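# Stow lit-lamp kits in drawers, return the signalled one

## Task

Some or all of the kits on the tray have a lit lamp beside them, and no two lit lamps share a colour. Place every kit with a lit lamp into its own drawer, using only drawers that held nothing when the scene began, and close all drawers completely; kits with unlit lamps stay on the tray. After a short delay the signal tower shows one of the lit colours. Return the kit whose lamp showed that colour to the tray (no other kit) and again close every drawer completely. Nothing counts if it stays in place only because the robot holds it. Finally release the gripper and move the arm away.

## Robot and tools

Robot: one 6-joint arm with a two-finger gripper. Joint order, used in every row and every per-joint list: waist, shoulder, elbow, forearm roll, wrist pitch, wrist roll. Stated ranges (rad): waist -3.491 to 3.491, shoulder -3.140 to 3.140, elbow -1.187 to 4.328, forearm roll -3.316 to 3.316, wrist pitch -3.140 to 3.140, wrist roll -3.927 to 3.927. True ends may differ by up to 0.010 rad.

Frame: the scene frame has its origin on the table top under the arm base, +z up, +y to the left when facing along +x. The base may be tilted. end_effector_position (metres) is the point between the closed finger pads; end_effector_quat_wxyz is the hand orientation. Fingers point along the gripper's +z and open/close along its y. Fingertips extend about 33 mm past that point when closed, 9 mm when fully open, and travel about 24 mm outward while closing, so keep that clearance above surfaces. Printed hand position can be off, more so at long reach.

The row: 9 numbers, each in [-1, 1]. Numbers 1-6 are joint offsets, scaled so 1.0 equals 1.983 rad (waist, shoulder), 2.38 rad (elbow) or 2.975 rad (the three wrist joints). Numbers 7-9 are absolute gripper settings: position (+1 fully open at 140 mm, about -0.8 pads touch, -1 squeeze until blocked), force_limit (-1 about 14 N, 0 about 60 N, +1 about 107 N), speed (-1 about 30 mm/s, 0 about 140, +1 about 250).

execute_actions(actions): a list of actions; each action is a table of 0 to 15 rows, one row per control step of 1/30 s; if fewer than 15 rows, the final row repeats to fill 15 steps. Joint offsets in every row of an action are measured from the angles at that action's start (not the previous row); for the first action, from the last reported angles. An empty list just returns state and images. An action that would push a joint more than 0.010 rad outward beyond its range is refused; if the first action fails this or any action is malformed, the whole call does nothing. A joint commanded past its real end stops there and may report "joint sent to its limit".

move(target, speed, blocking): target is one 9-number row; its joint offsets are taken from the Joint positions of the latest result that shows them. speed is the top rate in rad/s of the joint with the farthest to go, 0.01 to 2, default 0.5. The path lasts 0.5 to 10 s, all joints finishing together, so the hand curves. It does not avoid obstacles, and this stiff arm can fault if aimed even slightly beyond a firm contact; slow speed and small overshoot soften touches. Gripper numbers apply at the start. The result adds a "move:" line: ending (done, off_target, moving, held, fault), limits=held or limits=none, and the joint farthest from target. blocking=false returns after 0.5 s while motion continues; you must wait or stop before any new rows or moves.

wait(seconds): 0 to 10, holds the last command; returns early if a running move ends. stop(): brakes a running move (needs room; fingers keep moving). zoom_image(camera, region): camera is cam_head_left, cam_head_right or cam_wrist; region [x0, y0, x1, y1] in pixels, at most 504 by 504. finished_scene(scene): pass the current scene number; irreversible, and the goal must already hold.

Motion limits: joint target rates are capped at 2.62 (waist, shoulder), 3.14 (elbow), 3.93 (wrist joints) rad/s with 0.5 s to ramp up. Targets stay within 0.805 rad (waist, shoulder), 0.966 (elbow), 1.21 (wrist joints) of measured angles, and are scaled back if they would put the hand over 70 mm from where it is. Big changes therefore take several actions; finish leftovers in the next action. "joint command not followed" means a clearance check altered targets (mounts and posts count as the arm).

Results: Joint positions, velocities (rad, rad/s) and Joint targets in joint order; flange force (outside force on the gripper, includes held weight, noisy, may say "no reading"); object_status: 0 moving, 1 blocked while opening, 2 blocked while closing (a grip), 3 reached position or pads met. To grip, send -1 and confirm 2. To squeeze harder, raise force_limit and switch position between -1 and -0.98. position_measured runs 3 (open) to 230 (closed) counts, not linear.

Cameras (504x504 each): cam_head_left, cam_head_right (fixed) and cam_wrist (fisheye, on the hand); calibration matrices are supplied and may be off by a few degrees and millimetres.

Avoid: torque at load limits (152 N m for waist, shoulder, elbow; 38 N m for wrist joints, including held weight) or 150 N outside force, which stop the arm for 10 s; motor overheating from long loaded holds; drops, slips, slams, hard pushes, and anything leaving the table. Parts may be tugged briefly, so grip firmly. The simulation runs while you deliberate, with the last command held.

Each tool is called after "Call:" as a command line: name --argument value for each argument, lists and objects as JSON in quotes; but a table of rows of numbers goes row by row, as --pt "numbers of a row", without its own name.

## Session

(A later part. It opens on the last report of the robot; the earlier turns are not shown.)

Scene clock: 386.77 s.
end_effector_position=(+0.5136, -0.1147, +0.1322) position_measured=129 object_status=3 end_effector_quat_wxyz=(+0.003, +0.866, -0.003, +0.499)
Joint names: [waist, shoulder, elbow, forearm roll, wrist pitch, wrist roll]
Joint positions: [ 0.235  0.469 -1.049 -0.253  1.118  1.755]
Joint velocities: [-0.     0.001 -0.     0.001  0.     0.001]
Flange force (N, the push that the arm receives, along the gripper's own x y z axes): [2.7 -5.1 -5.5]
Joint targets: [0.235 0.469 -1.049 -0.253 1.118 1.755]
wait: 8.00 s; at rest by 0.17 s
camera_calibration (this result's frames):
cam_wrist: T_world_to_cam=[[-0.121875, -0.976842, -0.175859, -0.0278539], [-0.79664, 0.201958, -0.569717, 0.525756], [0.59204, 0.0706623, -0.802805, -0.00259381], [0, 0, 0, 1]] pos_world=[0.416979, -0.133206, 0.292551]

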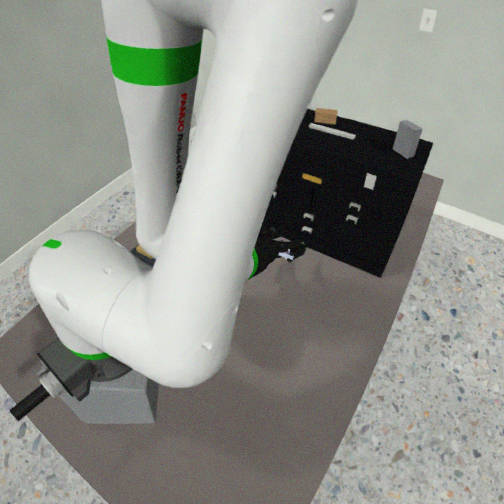

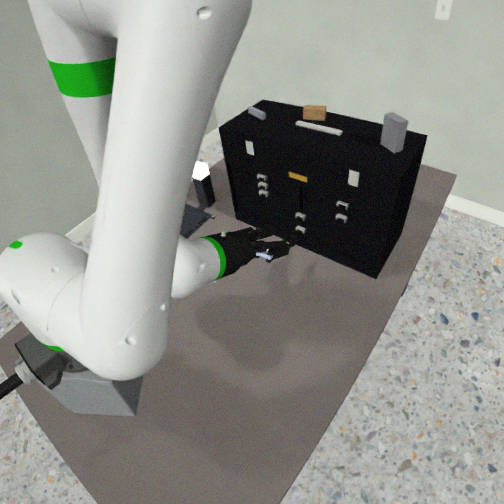

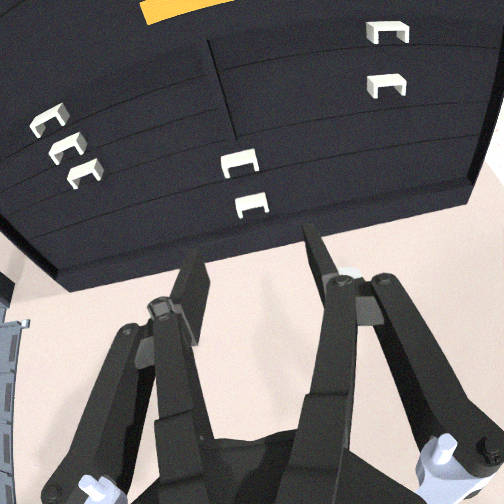

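White → L2.

Call:
move --target '[0.2115,-0.1508,0.0697,-0.2239,-0.1069,0.1449,0,0,0]' --speed 0.6

Call:
move --target '[-0.0565,0.0363,0.062,0.026,-0.0316,0.0093,0,0,0]' --speed 0.2

Call:
move --target '[0,0,0,0,0,0,-1,0,0]'

Call:
move --target '[0.0565,-0.0363,-0.062,-0.026,0.0316,-0.0093,-1,0,0]' --speed 0.08

Call:
move --target '[0.0595,-0.0247,-0.0424,-0.0316,0.0255,-0.0057,-1,0,0]' --speed 0.08

Call:
move --target '[0,0,0,0,0,0,0,0,0]'

Call:
move --target '[0,0,0,0,-0.0645,0,0,0,0]' --speed 0.3

Call:
move --target '[0.2673,-0.03,0,0,0,0,0.3,0,0]' --speed 0.6

Call:
move --target '[0,-0.03,0.0769,0.435,-0.377,-0.85,0.3,0,0]' --speed 1.2

Call:
move --target '[-0.132,0.095,0.263,-0.0252,-0.2455,-0.579,0.3,0,0]' --speed 1.2

Call:
move --target '[-0.2743,0,0,0,0,0,0.3,0,0]' --speed 0.6

Scene clock: 397.07 s.
end_effector_position=(+0.5305, +0.0121, +0.1960) position_measured=129 object_status=3 end_effector_quat_wxyz=(+0.004, +0.866, -0.002, +0.500)
Joint names: [waist, shoulder, elbow, forearm roll, wrist pitch, wrist roll]
Joint positions: [ 0.654  0.17  -0.883 -0.919  0.8    2.186]
Joint velocities: [-0.    -0.     0.    -0.001 -0.     0.001]
Flange force (N, the push that the arm receives, along the gripper's own x y z axes): no reading
Joint targets: [0.654 0.169 -0.883 -0.919 0.800 2.186]
move: done; limits=none; farthest joint: the waist, 0.001 radians from its target (0.420 radians at the start)
camera_calibration (this result's frames):
cam_wrist: T_world_to_cam=[[-0.121224, -0.977479, -0.17274, 0.108332], [-0.79642, 0.199647, -0.570838, 0.55009], [0.592469, 0.0683743, -0.802686, 0.0294146], [0, 0, 0, 1]] pos_world=[0.433808, -0.00594315, 0.356336]

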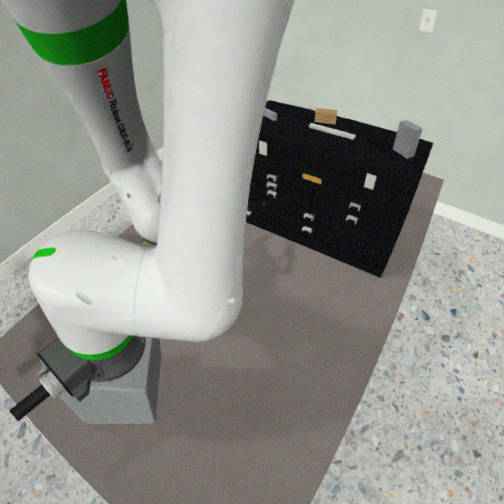

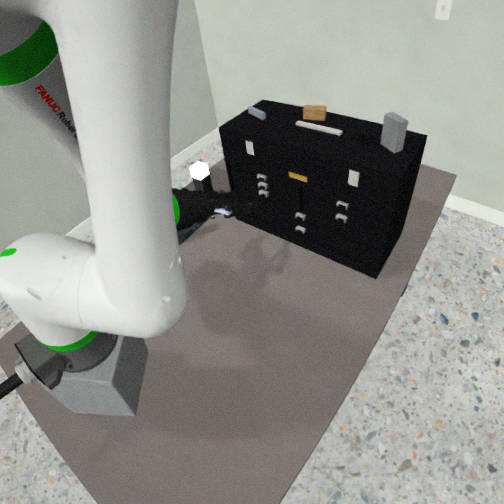

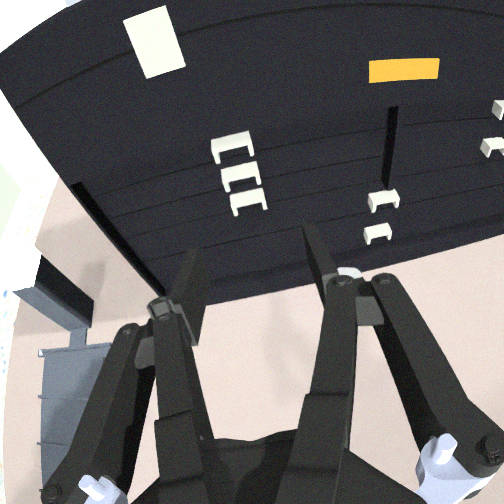

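Scene clock: 398.17 s.
end_effector_position=(+0.5966, +0.0122, +0.1968) position_measured=129 object_status=3 end_effector_quat_wxyz=(+0.004, +0.866, -0.001, +0.500)
Joint names: [waist, shoulder, elbow, forearm roll, wrist pitch, wrist roll]
Joint positions: [ 0.542  0.241 -0.736 -0.842  0.706  2.214]
Joint velocities: [-0.001  0.001  0.001  0.    -0.    -0.001]
Flange force (N, the push that the arm receives, along the gripper's own x y z axes): [-4.2 -0.9 -3.4]
Joint targets: [0.542 0.241 -0.736 -0.842 0.706 2.214]
move: done; limits=none; farthest joint: the shoulder, 0.001 radians from its target (0.072 radians at the start)
camera_calibration (this result's frames):
cam_wrist: T_world_to_cam=[[-0.118646, -0.977641, -0.17361, 0.115167], [-0.796159, 0.198148, -0.571724, 0.603231], [0.593341, 0.0703886, -0.801867, -0.00989046], [0, 0, 0, 1]] pos_world=[0.499801, -0.0062413, 0.356945]

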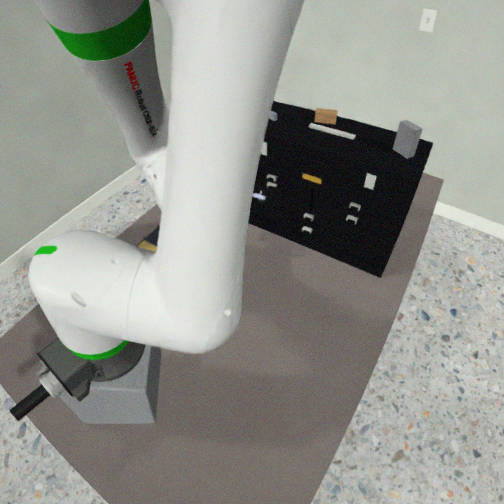

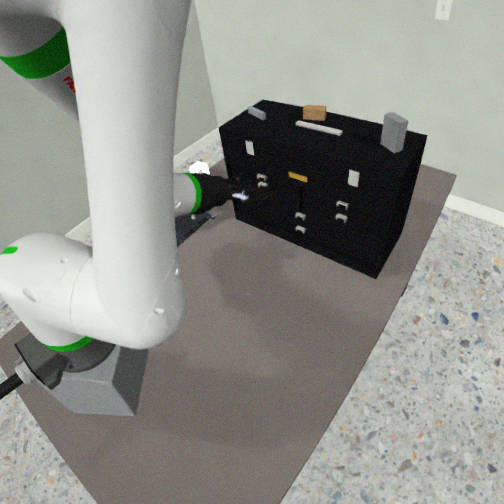

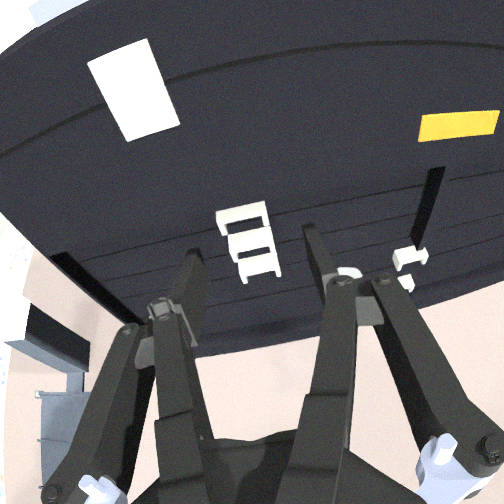

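Scene clock: 398.67 s.
end_effector_position=(+0.5967, +0.0122, +0.1968) position_measured=193 object_status=2 end_effector_quat_wxyz=(+0.003, +0.866, -0.001, +0.500)
Joint names: [waist, shoulder, elbow, forearm roll, wrist pitch, wrist roll]
Joint positions: [ 0.542  0.241 -0.736 -0.842  0.705  2.214]
Joint velocities: [-0.     0.001 -0.    -0.001 -0.    -0.002]
Flange force (N, the push that the arm receives, along the gripper's own x y z axes): [-1.6 -3.6 -9.8]
Joint targets: [0.542 0.241 -0.736 -0.842 0.706 2.214]
move: done; limits=none; farthest joint: the wrist pitch, 0.001 radians from its target (0.000 radians at the start)
camera_calibration (this result's frames):
cam_wrist: T_world_to_cam=[[-0.118568, -0.977653, -0.173598, 0.115137], [-0.796185, 0.198077, -0.571712, 0.603248], [0.593322, 0.070429, -0.801879, -0.00988746], [0, 0, 0, 1]] pos_world=[0.499815, -0.00622849, 0.356943]

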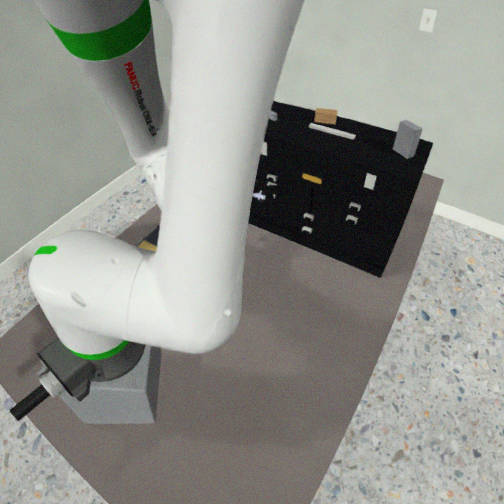

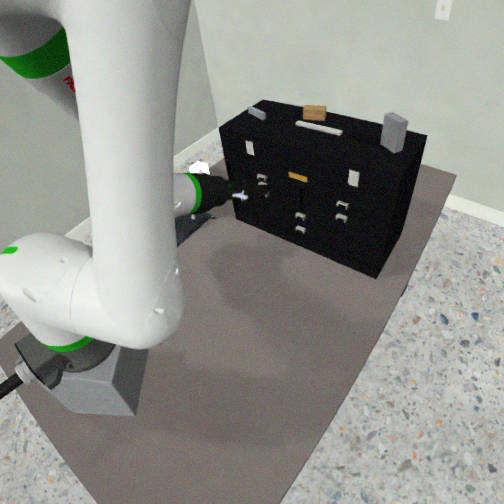

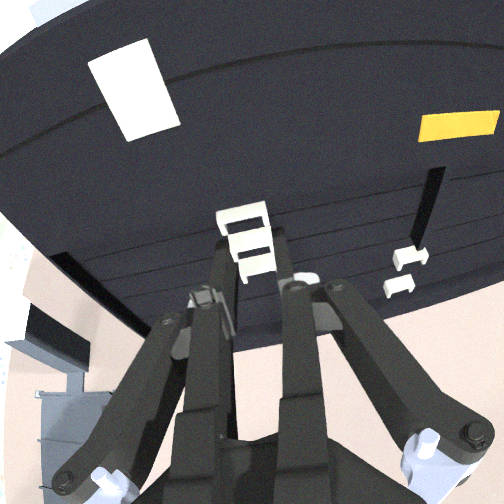

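Scene clock: 400.80 s.
end_effector_position=(+0.5305, +0.0122, +0.1960) position_measured=193 object_status=2 end_effector_quat_wxyz=(+0.004, +0.866, -0.002, +0.500)
Joint names: [waist, shoulder, elbow, forearm roll, wrist pitch, wrist roll]
Joint positions: [ 0.654  0.17  -0.883 -0.919  0.799  2.186]
Joint velocities: [-0.001  0.001 -0.    -0.001  0.     0.001]
Flange force (N, the push that the arm receives, along the gripper's own x y z axes): no reading
Joint targets: [0.654 0.169 -0.883 -0.919 0.799 2.186]
move: done; limits=none; farthest joint: the waist, 0.000 radians from its target (0.112 radians at the start)
camera_calibration (this result's frames):
cam_wrist: T_world_to_cam=[[-0.12103, -0.9775, -0.172757, 0.108312], [-0.796454, 0.1995, -0.570842, 0.550124], [0.592464, 0.0685034, -0.802679, 0.0294017], [0, 0, 0, 1]] pos_world=[0.433838, -0.00588915, 0.356346]

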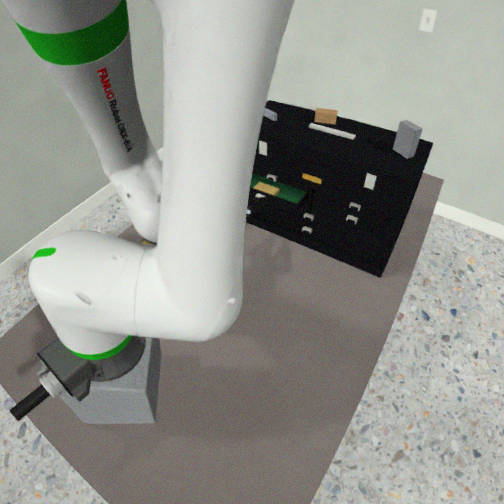

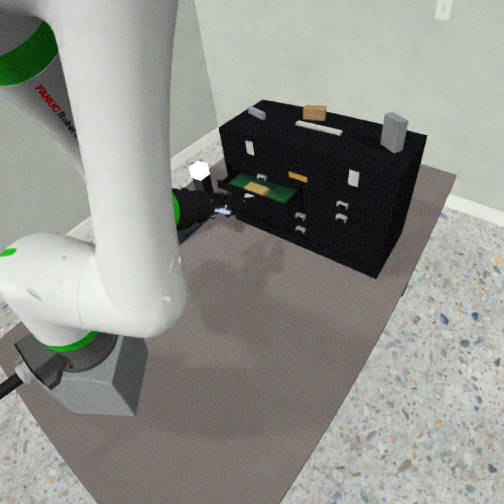

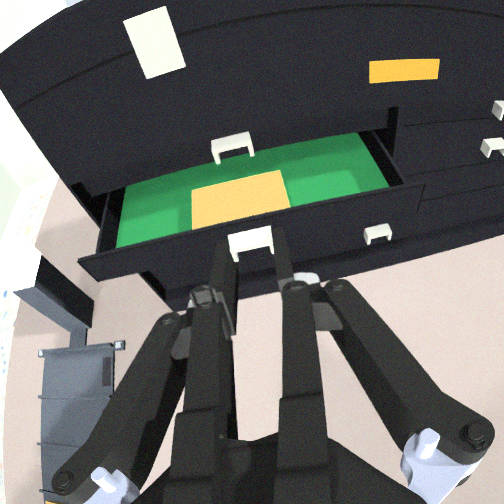

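Scene clock: 402.57 s.
end_effector_position=(+0.4808, +0.0130, +0.1960) position_measured=193 object_status=2 end_effector_quat_wxyz=(+0.004, +0.866, -0.003, +0.500)
Joint names: [waist, shoulder, elbow, forearm roll, wrist pitch, wrist roll]
Joint positions: [ 0.772  0.121 -0.984 -1.013  0.875  2.169]
Joint velocities: [ 0.001 -0.002 -0.    -0.001  0.001  0.001]
Flange force (N, the push that the arm receives, along the gripper's own x y z axes): no reading
Joint targets: [0.772 0.121 -0.984 -1.013 0.875 2.169]
move: done; limits=none; farthest joint: the waist, 0.000 radians from its target (0.118 radians at the start)
camera_calibration (this result's frames):
cam_wrist: T_world_to_cam=[[-0.122046, -0.977062, -0.174512, 0.103905], [-0.795914, 0.201393, -0.570931, 0.510067], [0.592981, 0.0692169, -0.802236, 0.058479], [0, 0, 0, 1]] pos_world=[0.383974, -0.00525029, 0.35626]

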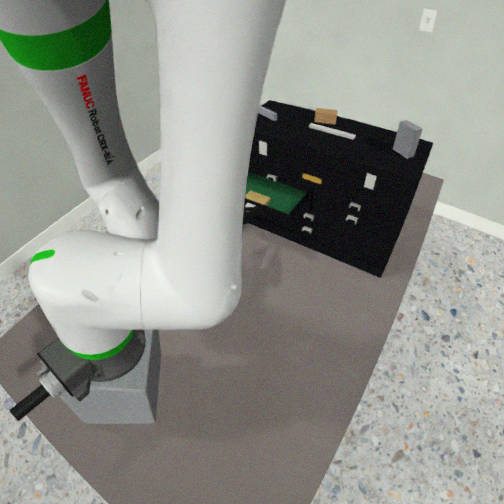

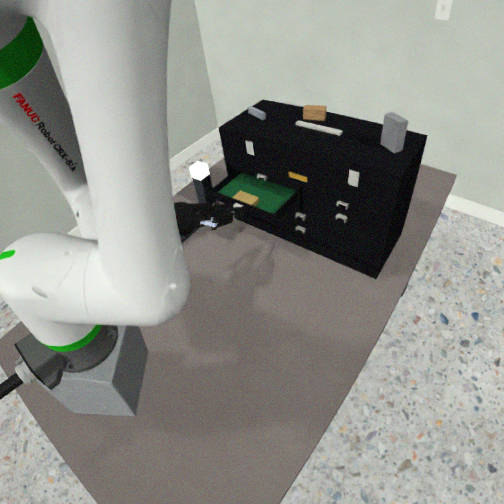

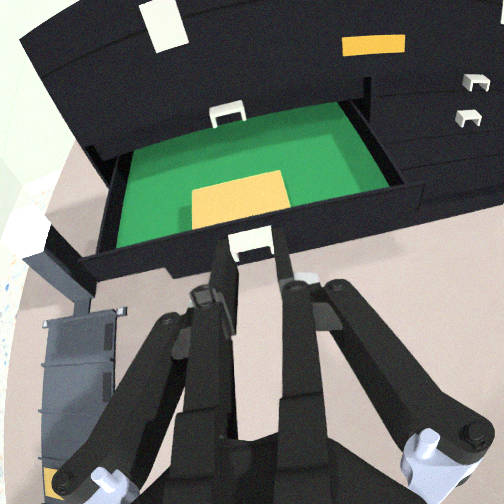

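Scene clock: 403.10 s.
end_effector_position=(+0.4808, +0.0132, +0.1961) position_measured=129 object_status=3 end_effector_quat_wxyz=(+0.004, +0.866, -0.003, +0.500)
Joint names: [waist, shoulder, elbow, forearm roll, wrist pitch, wrist roll]
Joint positions: [ 0.772  0.12  -0.984 -1.013  0.875  2.169]
Joint velocities: [-0.002 -0.     0.    -0.     0.    -0.001]
Flange force (N, the push that the arm receives, along the gripper's own x y z axes): no reading
Joint targets: [0.772 0.121 -0.984 -1.013 0.875 2.169]
move: done; limits=none; farthest joint: the shoulder, 0.001 radians from its target (0.000 radians at the start)
camera_calibration (this result's frames):
cam_wrist: T_world_to_cam=[[-0.121721, -0.977094, -0.17456, 0.103901], [-0.79593, 0.201162, -0.57099, 0.510088], [0.593026, 0.0694359, -0.802184, 0.058462], [0, 0, 0, 1]] pos_world=[0.383972, -0.00514884, 0.35629]

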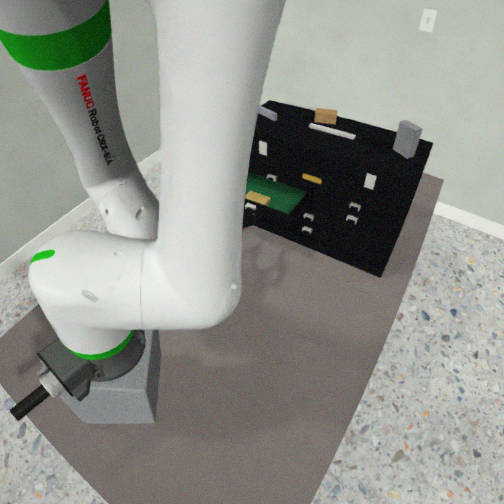

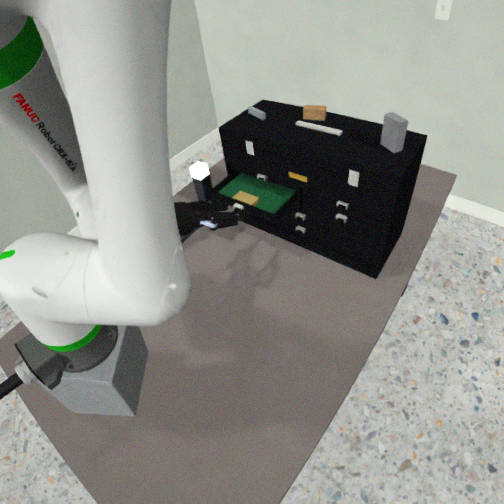

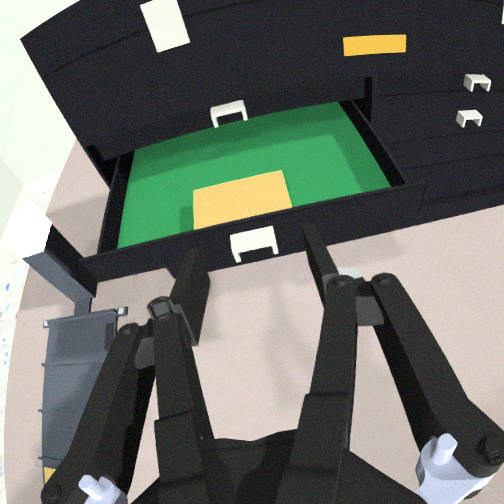

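Scene clock: 404.13 s.
end_effector_position=(+0.4473, +0.0516, +0.1506) position_measured=129 object_status=3 end_effector_quat_wxyz=(-0.043, +0.902, +0.024, +0.429)
Joint names: [waist, shoulder, elbow, forearm roll, wrist pitch, wrist roll]
Joint positions: [ 0.772  0.12  -0.984 -1.013  0.683  2.169]
Joint velocities: [ 0.    -0.001 -0.    -0.    -0.     0.002]
Flange force (N, the push that the arm receives, along the gripper's own x y z axes): no reading
Joint targets: [0.772 0.120 -0.984 -1.013 0.683 2.169]
move: done; limits=none; farthest joint: the waist, 0.000 radians from its target (0.000 radians at the start)
camera_calibration (this result's frames):
cam_wrist: T_world_to_cam=[[-0.0615944, -0.974814, -0.214346, 0.108406], [-0.891597, 0.150264, -0.427171, 0.473547], [0.448621, 0.164799, -0.878397, 0.110266], [0, 0, 0, 1]] pos_world=[0.379422, 0.0163472, 0.32238]

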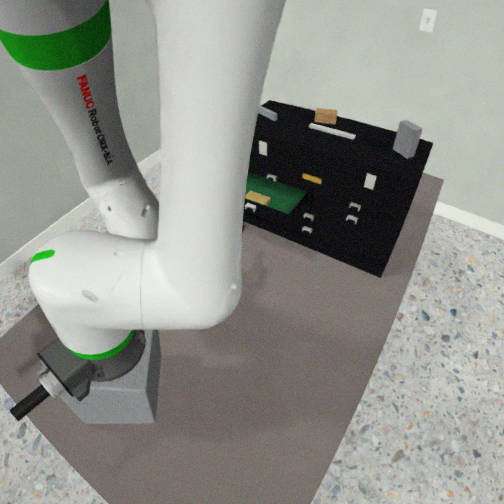

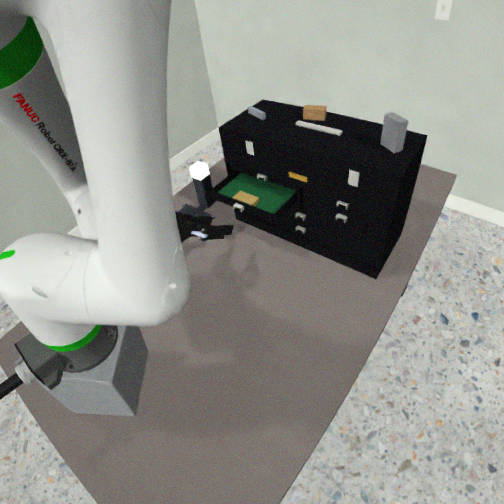

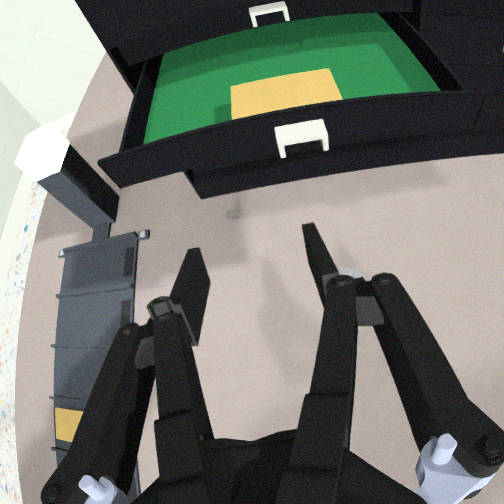

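Scene clock: 405.50 s.
end_effector_position=(+0.3729, +0.2799, +0.2184) position_measured=91 object_status=3 end_effector_quat_wxyz=(-0.197, +0.837, +0.229, +0.456)
Joint names: [waist, shoulder, elbow, forearm roll, wrist pitch, wrist roll]
Joint positions: [ 1.302  0.061 -0.984 -1.013  0.683  2.169]
Joint velocities: [ 0.001  0.001  0.    -0.001  0.    -0.001]
Flange force (N, the push that the arm receives, along the gripper's own x y z axes): no reading
Joint targets: [1.302 0.061 -0.984 -1.013 0.683 2.169]
move: done; limits=none; farthest joint: the waist, 0.000 radians from its target (0.530 radians at the start)
camera_calibration (this result's frames):
cam_wrist: T_world_to_cam=[[0.443313, -0.846677, -0.294298, 0.134267], [-0.811572, -0.239734, -0.532802, 0.504232], [0.380558, 0.475042, -0.793417, 0.0855597], [0, 0, 0, 1]] pos_world=[0.317138, 0.193918, 0.376055]

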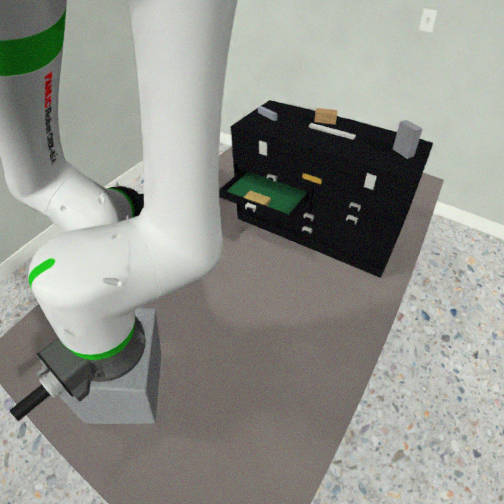

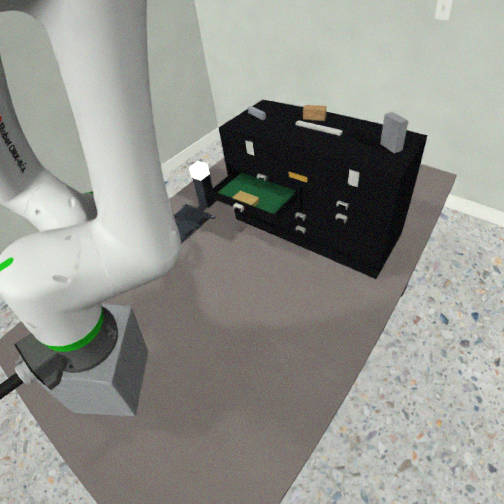

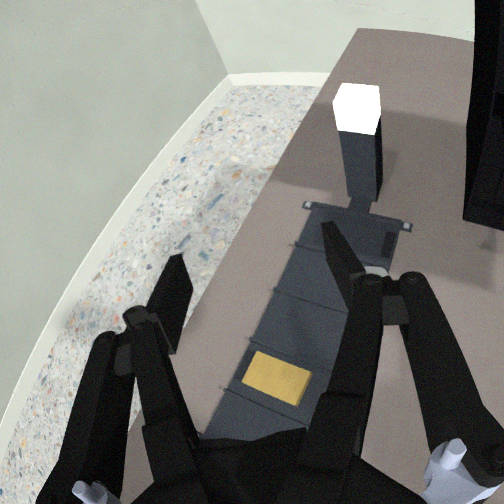

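Scene clock: 408.23 s.
end_effector_position=(+0.3048, +0.3656, +0.2297) position_measured=91 object_status=3 end_effector_quat_wxyz=(-0.224, +0.944, -0.241, +0.005)
Joint names: [waist, shoulder, elbow, forearm roll, wrist pitch, wrist roll]
Joint positions: [ 1.302  0.001 -0.801  0.281 -0.438 -0.359]
Joint velocities: [ 0.001 -0.001  0.     0.001 -0.     0.   ]
Flange force (N, the push that the arm receives, along the gripper's own x y z axes): [-8.4 6.7 1.5]
Joint targets: [1.302 0.001 -0.801 0.281 -0.438 -0.360]
move: done; limits=none; farthest joint: the waist, 0.000 radians from its target (0.000 radians at the start)
camera_calibration (this result's frames):
cam_wrist: T_world_to_cam=[[-0.630517, -0.672997, -0.386684, 0.52532], [-0.747306, 0.391756, 0.536713, -0.0206057], [-0.20972, 0.627378, -0.749943, 0.194047], [0, 0, 0, 1]] pos_world=[0.35652, 0.23987, 0.359717]

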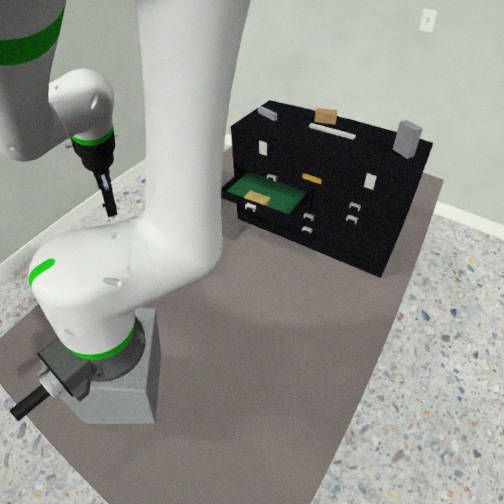

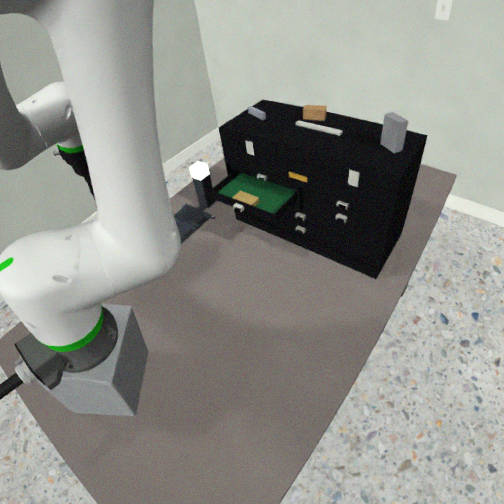

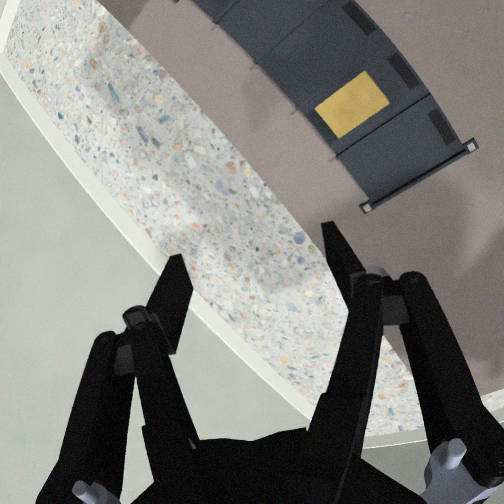

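Scene clock: 410.30 s.
end_effector_position=(+0.4583, +0.2887, +0.3336) position_measured=91 object_status=3 end_effector_quat_wxyz=(+0.042, -0.259, +0.964, +0.032)
Joint names: [waist, shoulder, elbow, forearm roll, wrist pitch, wrist roll]
Joint positions: [ 1.041  0.19  -0.175  0.206 -1.169 -2.082]
Joint velocities: [ 0.     0.001  0.    -0.    -0.    -0.001]
Flange force (N, the push that the arm receives, along the gripper's own x y z axes): [8.7 2.1 2.1]
Joint targets: [1.041 0.190 -0.175 0.206 -1.169 -2.082]
move: done; limits=none; farthest joint: the waist, 0.000 radians from its target (0.262 radians at the start)
camera_calibration (this result's frames):
cam_wrist: T_world_to_cam=[[-0.309445, 0.948461, 0.068311, -0.156473], [0.842026, 0.239922, 0.483147, -0.598236], [0.441856, 0.207027, -0.872871, 0.216085], [0, 0, 0, 1]] pos_world=[0.359832, 0.247203, 0.488339]

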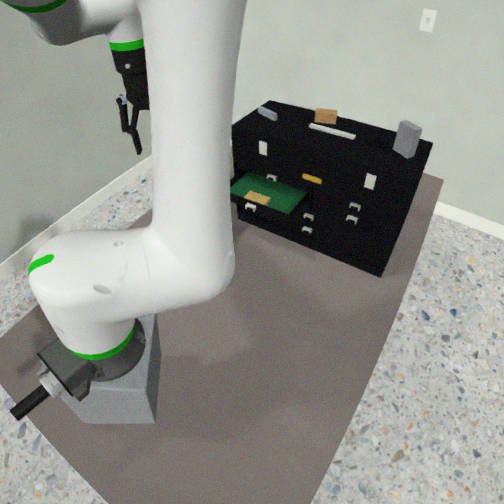

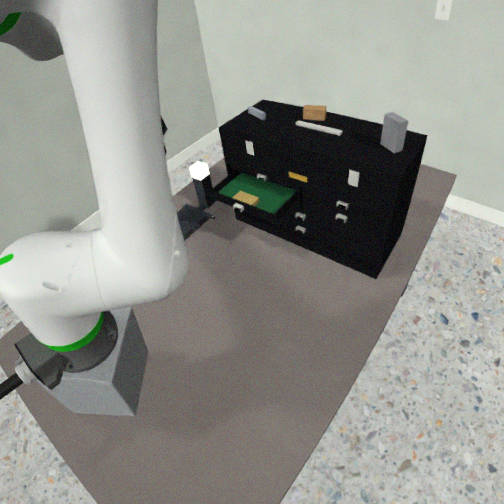

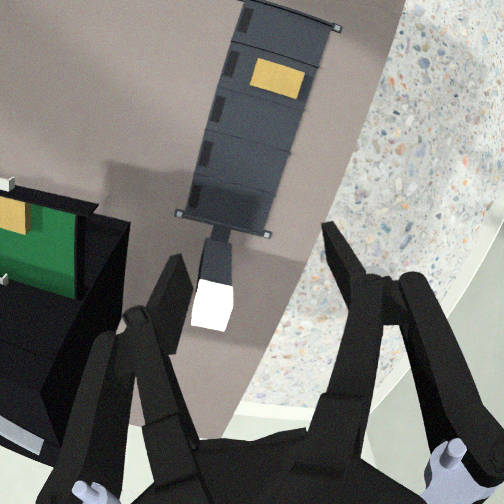

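Scene clock: 411.67 s.
end_effector_position=(+0.5488, +0.0180, +0.2803) position_measured=91 object_status=3 end_effector_quat_wxyz=(+0.001, +0.005, +1.000, +0.001)
Joint names: [waist, shoulder, elbow, forearm roll, wrist pitch, wrist roll]
Joint positions: [ 0.497  0.19  -0.175  0.206 -1.169 -2.082]
Joint velocities: [-0.001  0.     0.     0.     0.     0.001]
Flange force (N, the push that the arm receives, along the gripper's own x y z axes): [8.7 2.8 2.3]
Joint targets: [0.497 0.190 -0.175 0.206 -1.169 -2.082]
move: done; limits=none; farthest joint: the waist, 0.000 radians from its target (0.544 radians at the start)
camera_calibration (this result's frames):
cam_wrist: T_world_to_cam=[[0.220385, 0.975358, 0.0103546, -0.143109], [0.889857, -0.205391, 0.407393, -0.580766], [0.39948, -0.0805692, -0.913194, 0.225389], [0, 0, 0, 1]] pos_world=[0.458299, 0.0384578, 0.443905]

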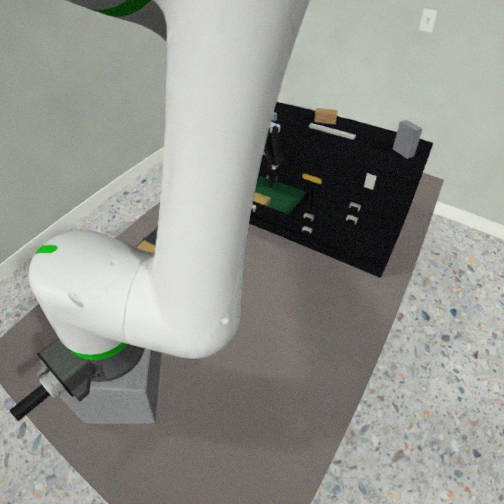

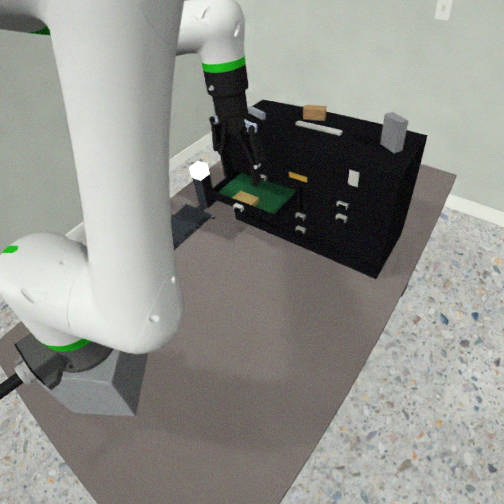

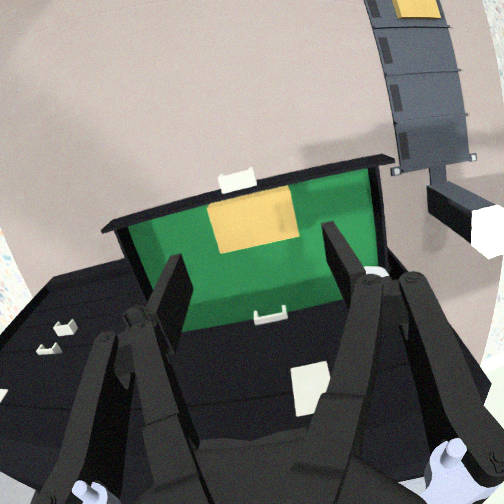

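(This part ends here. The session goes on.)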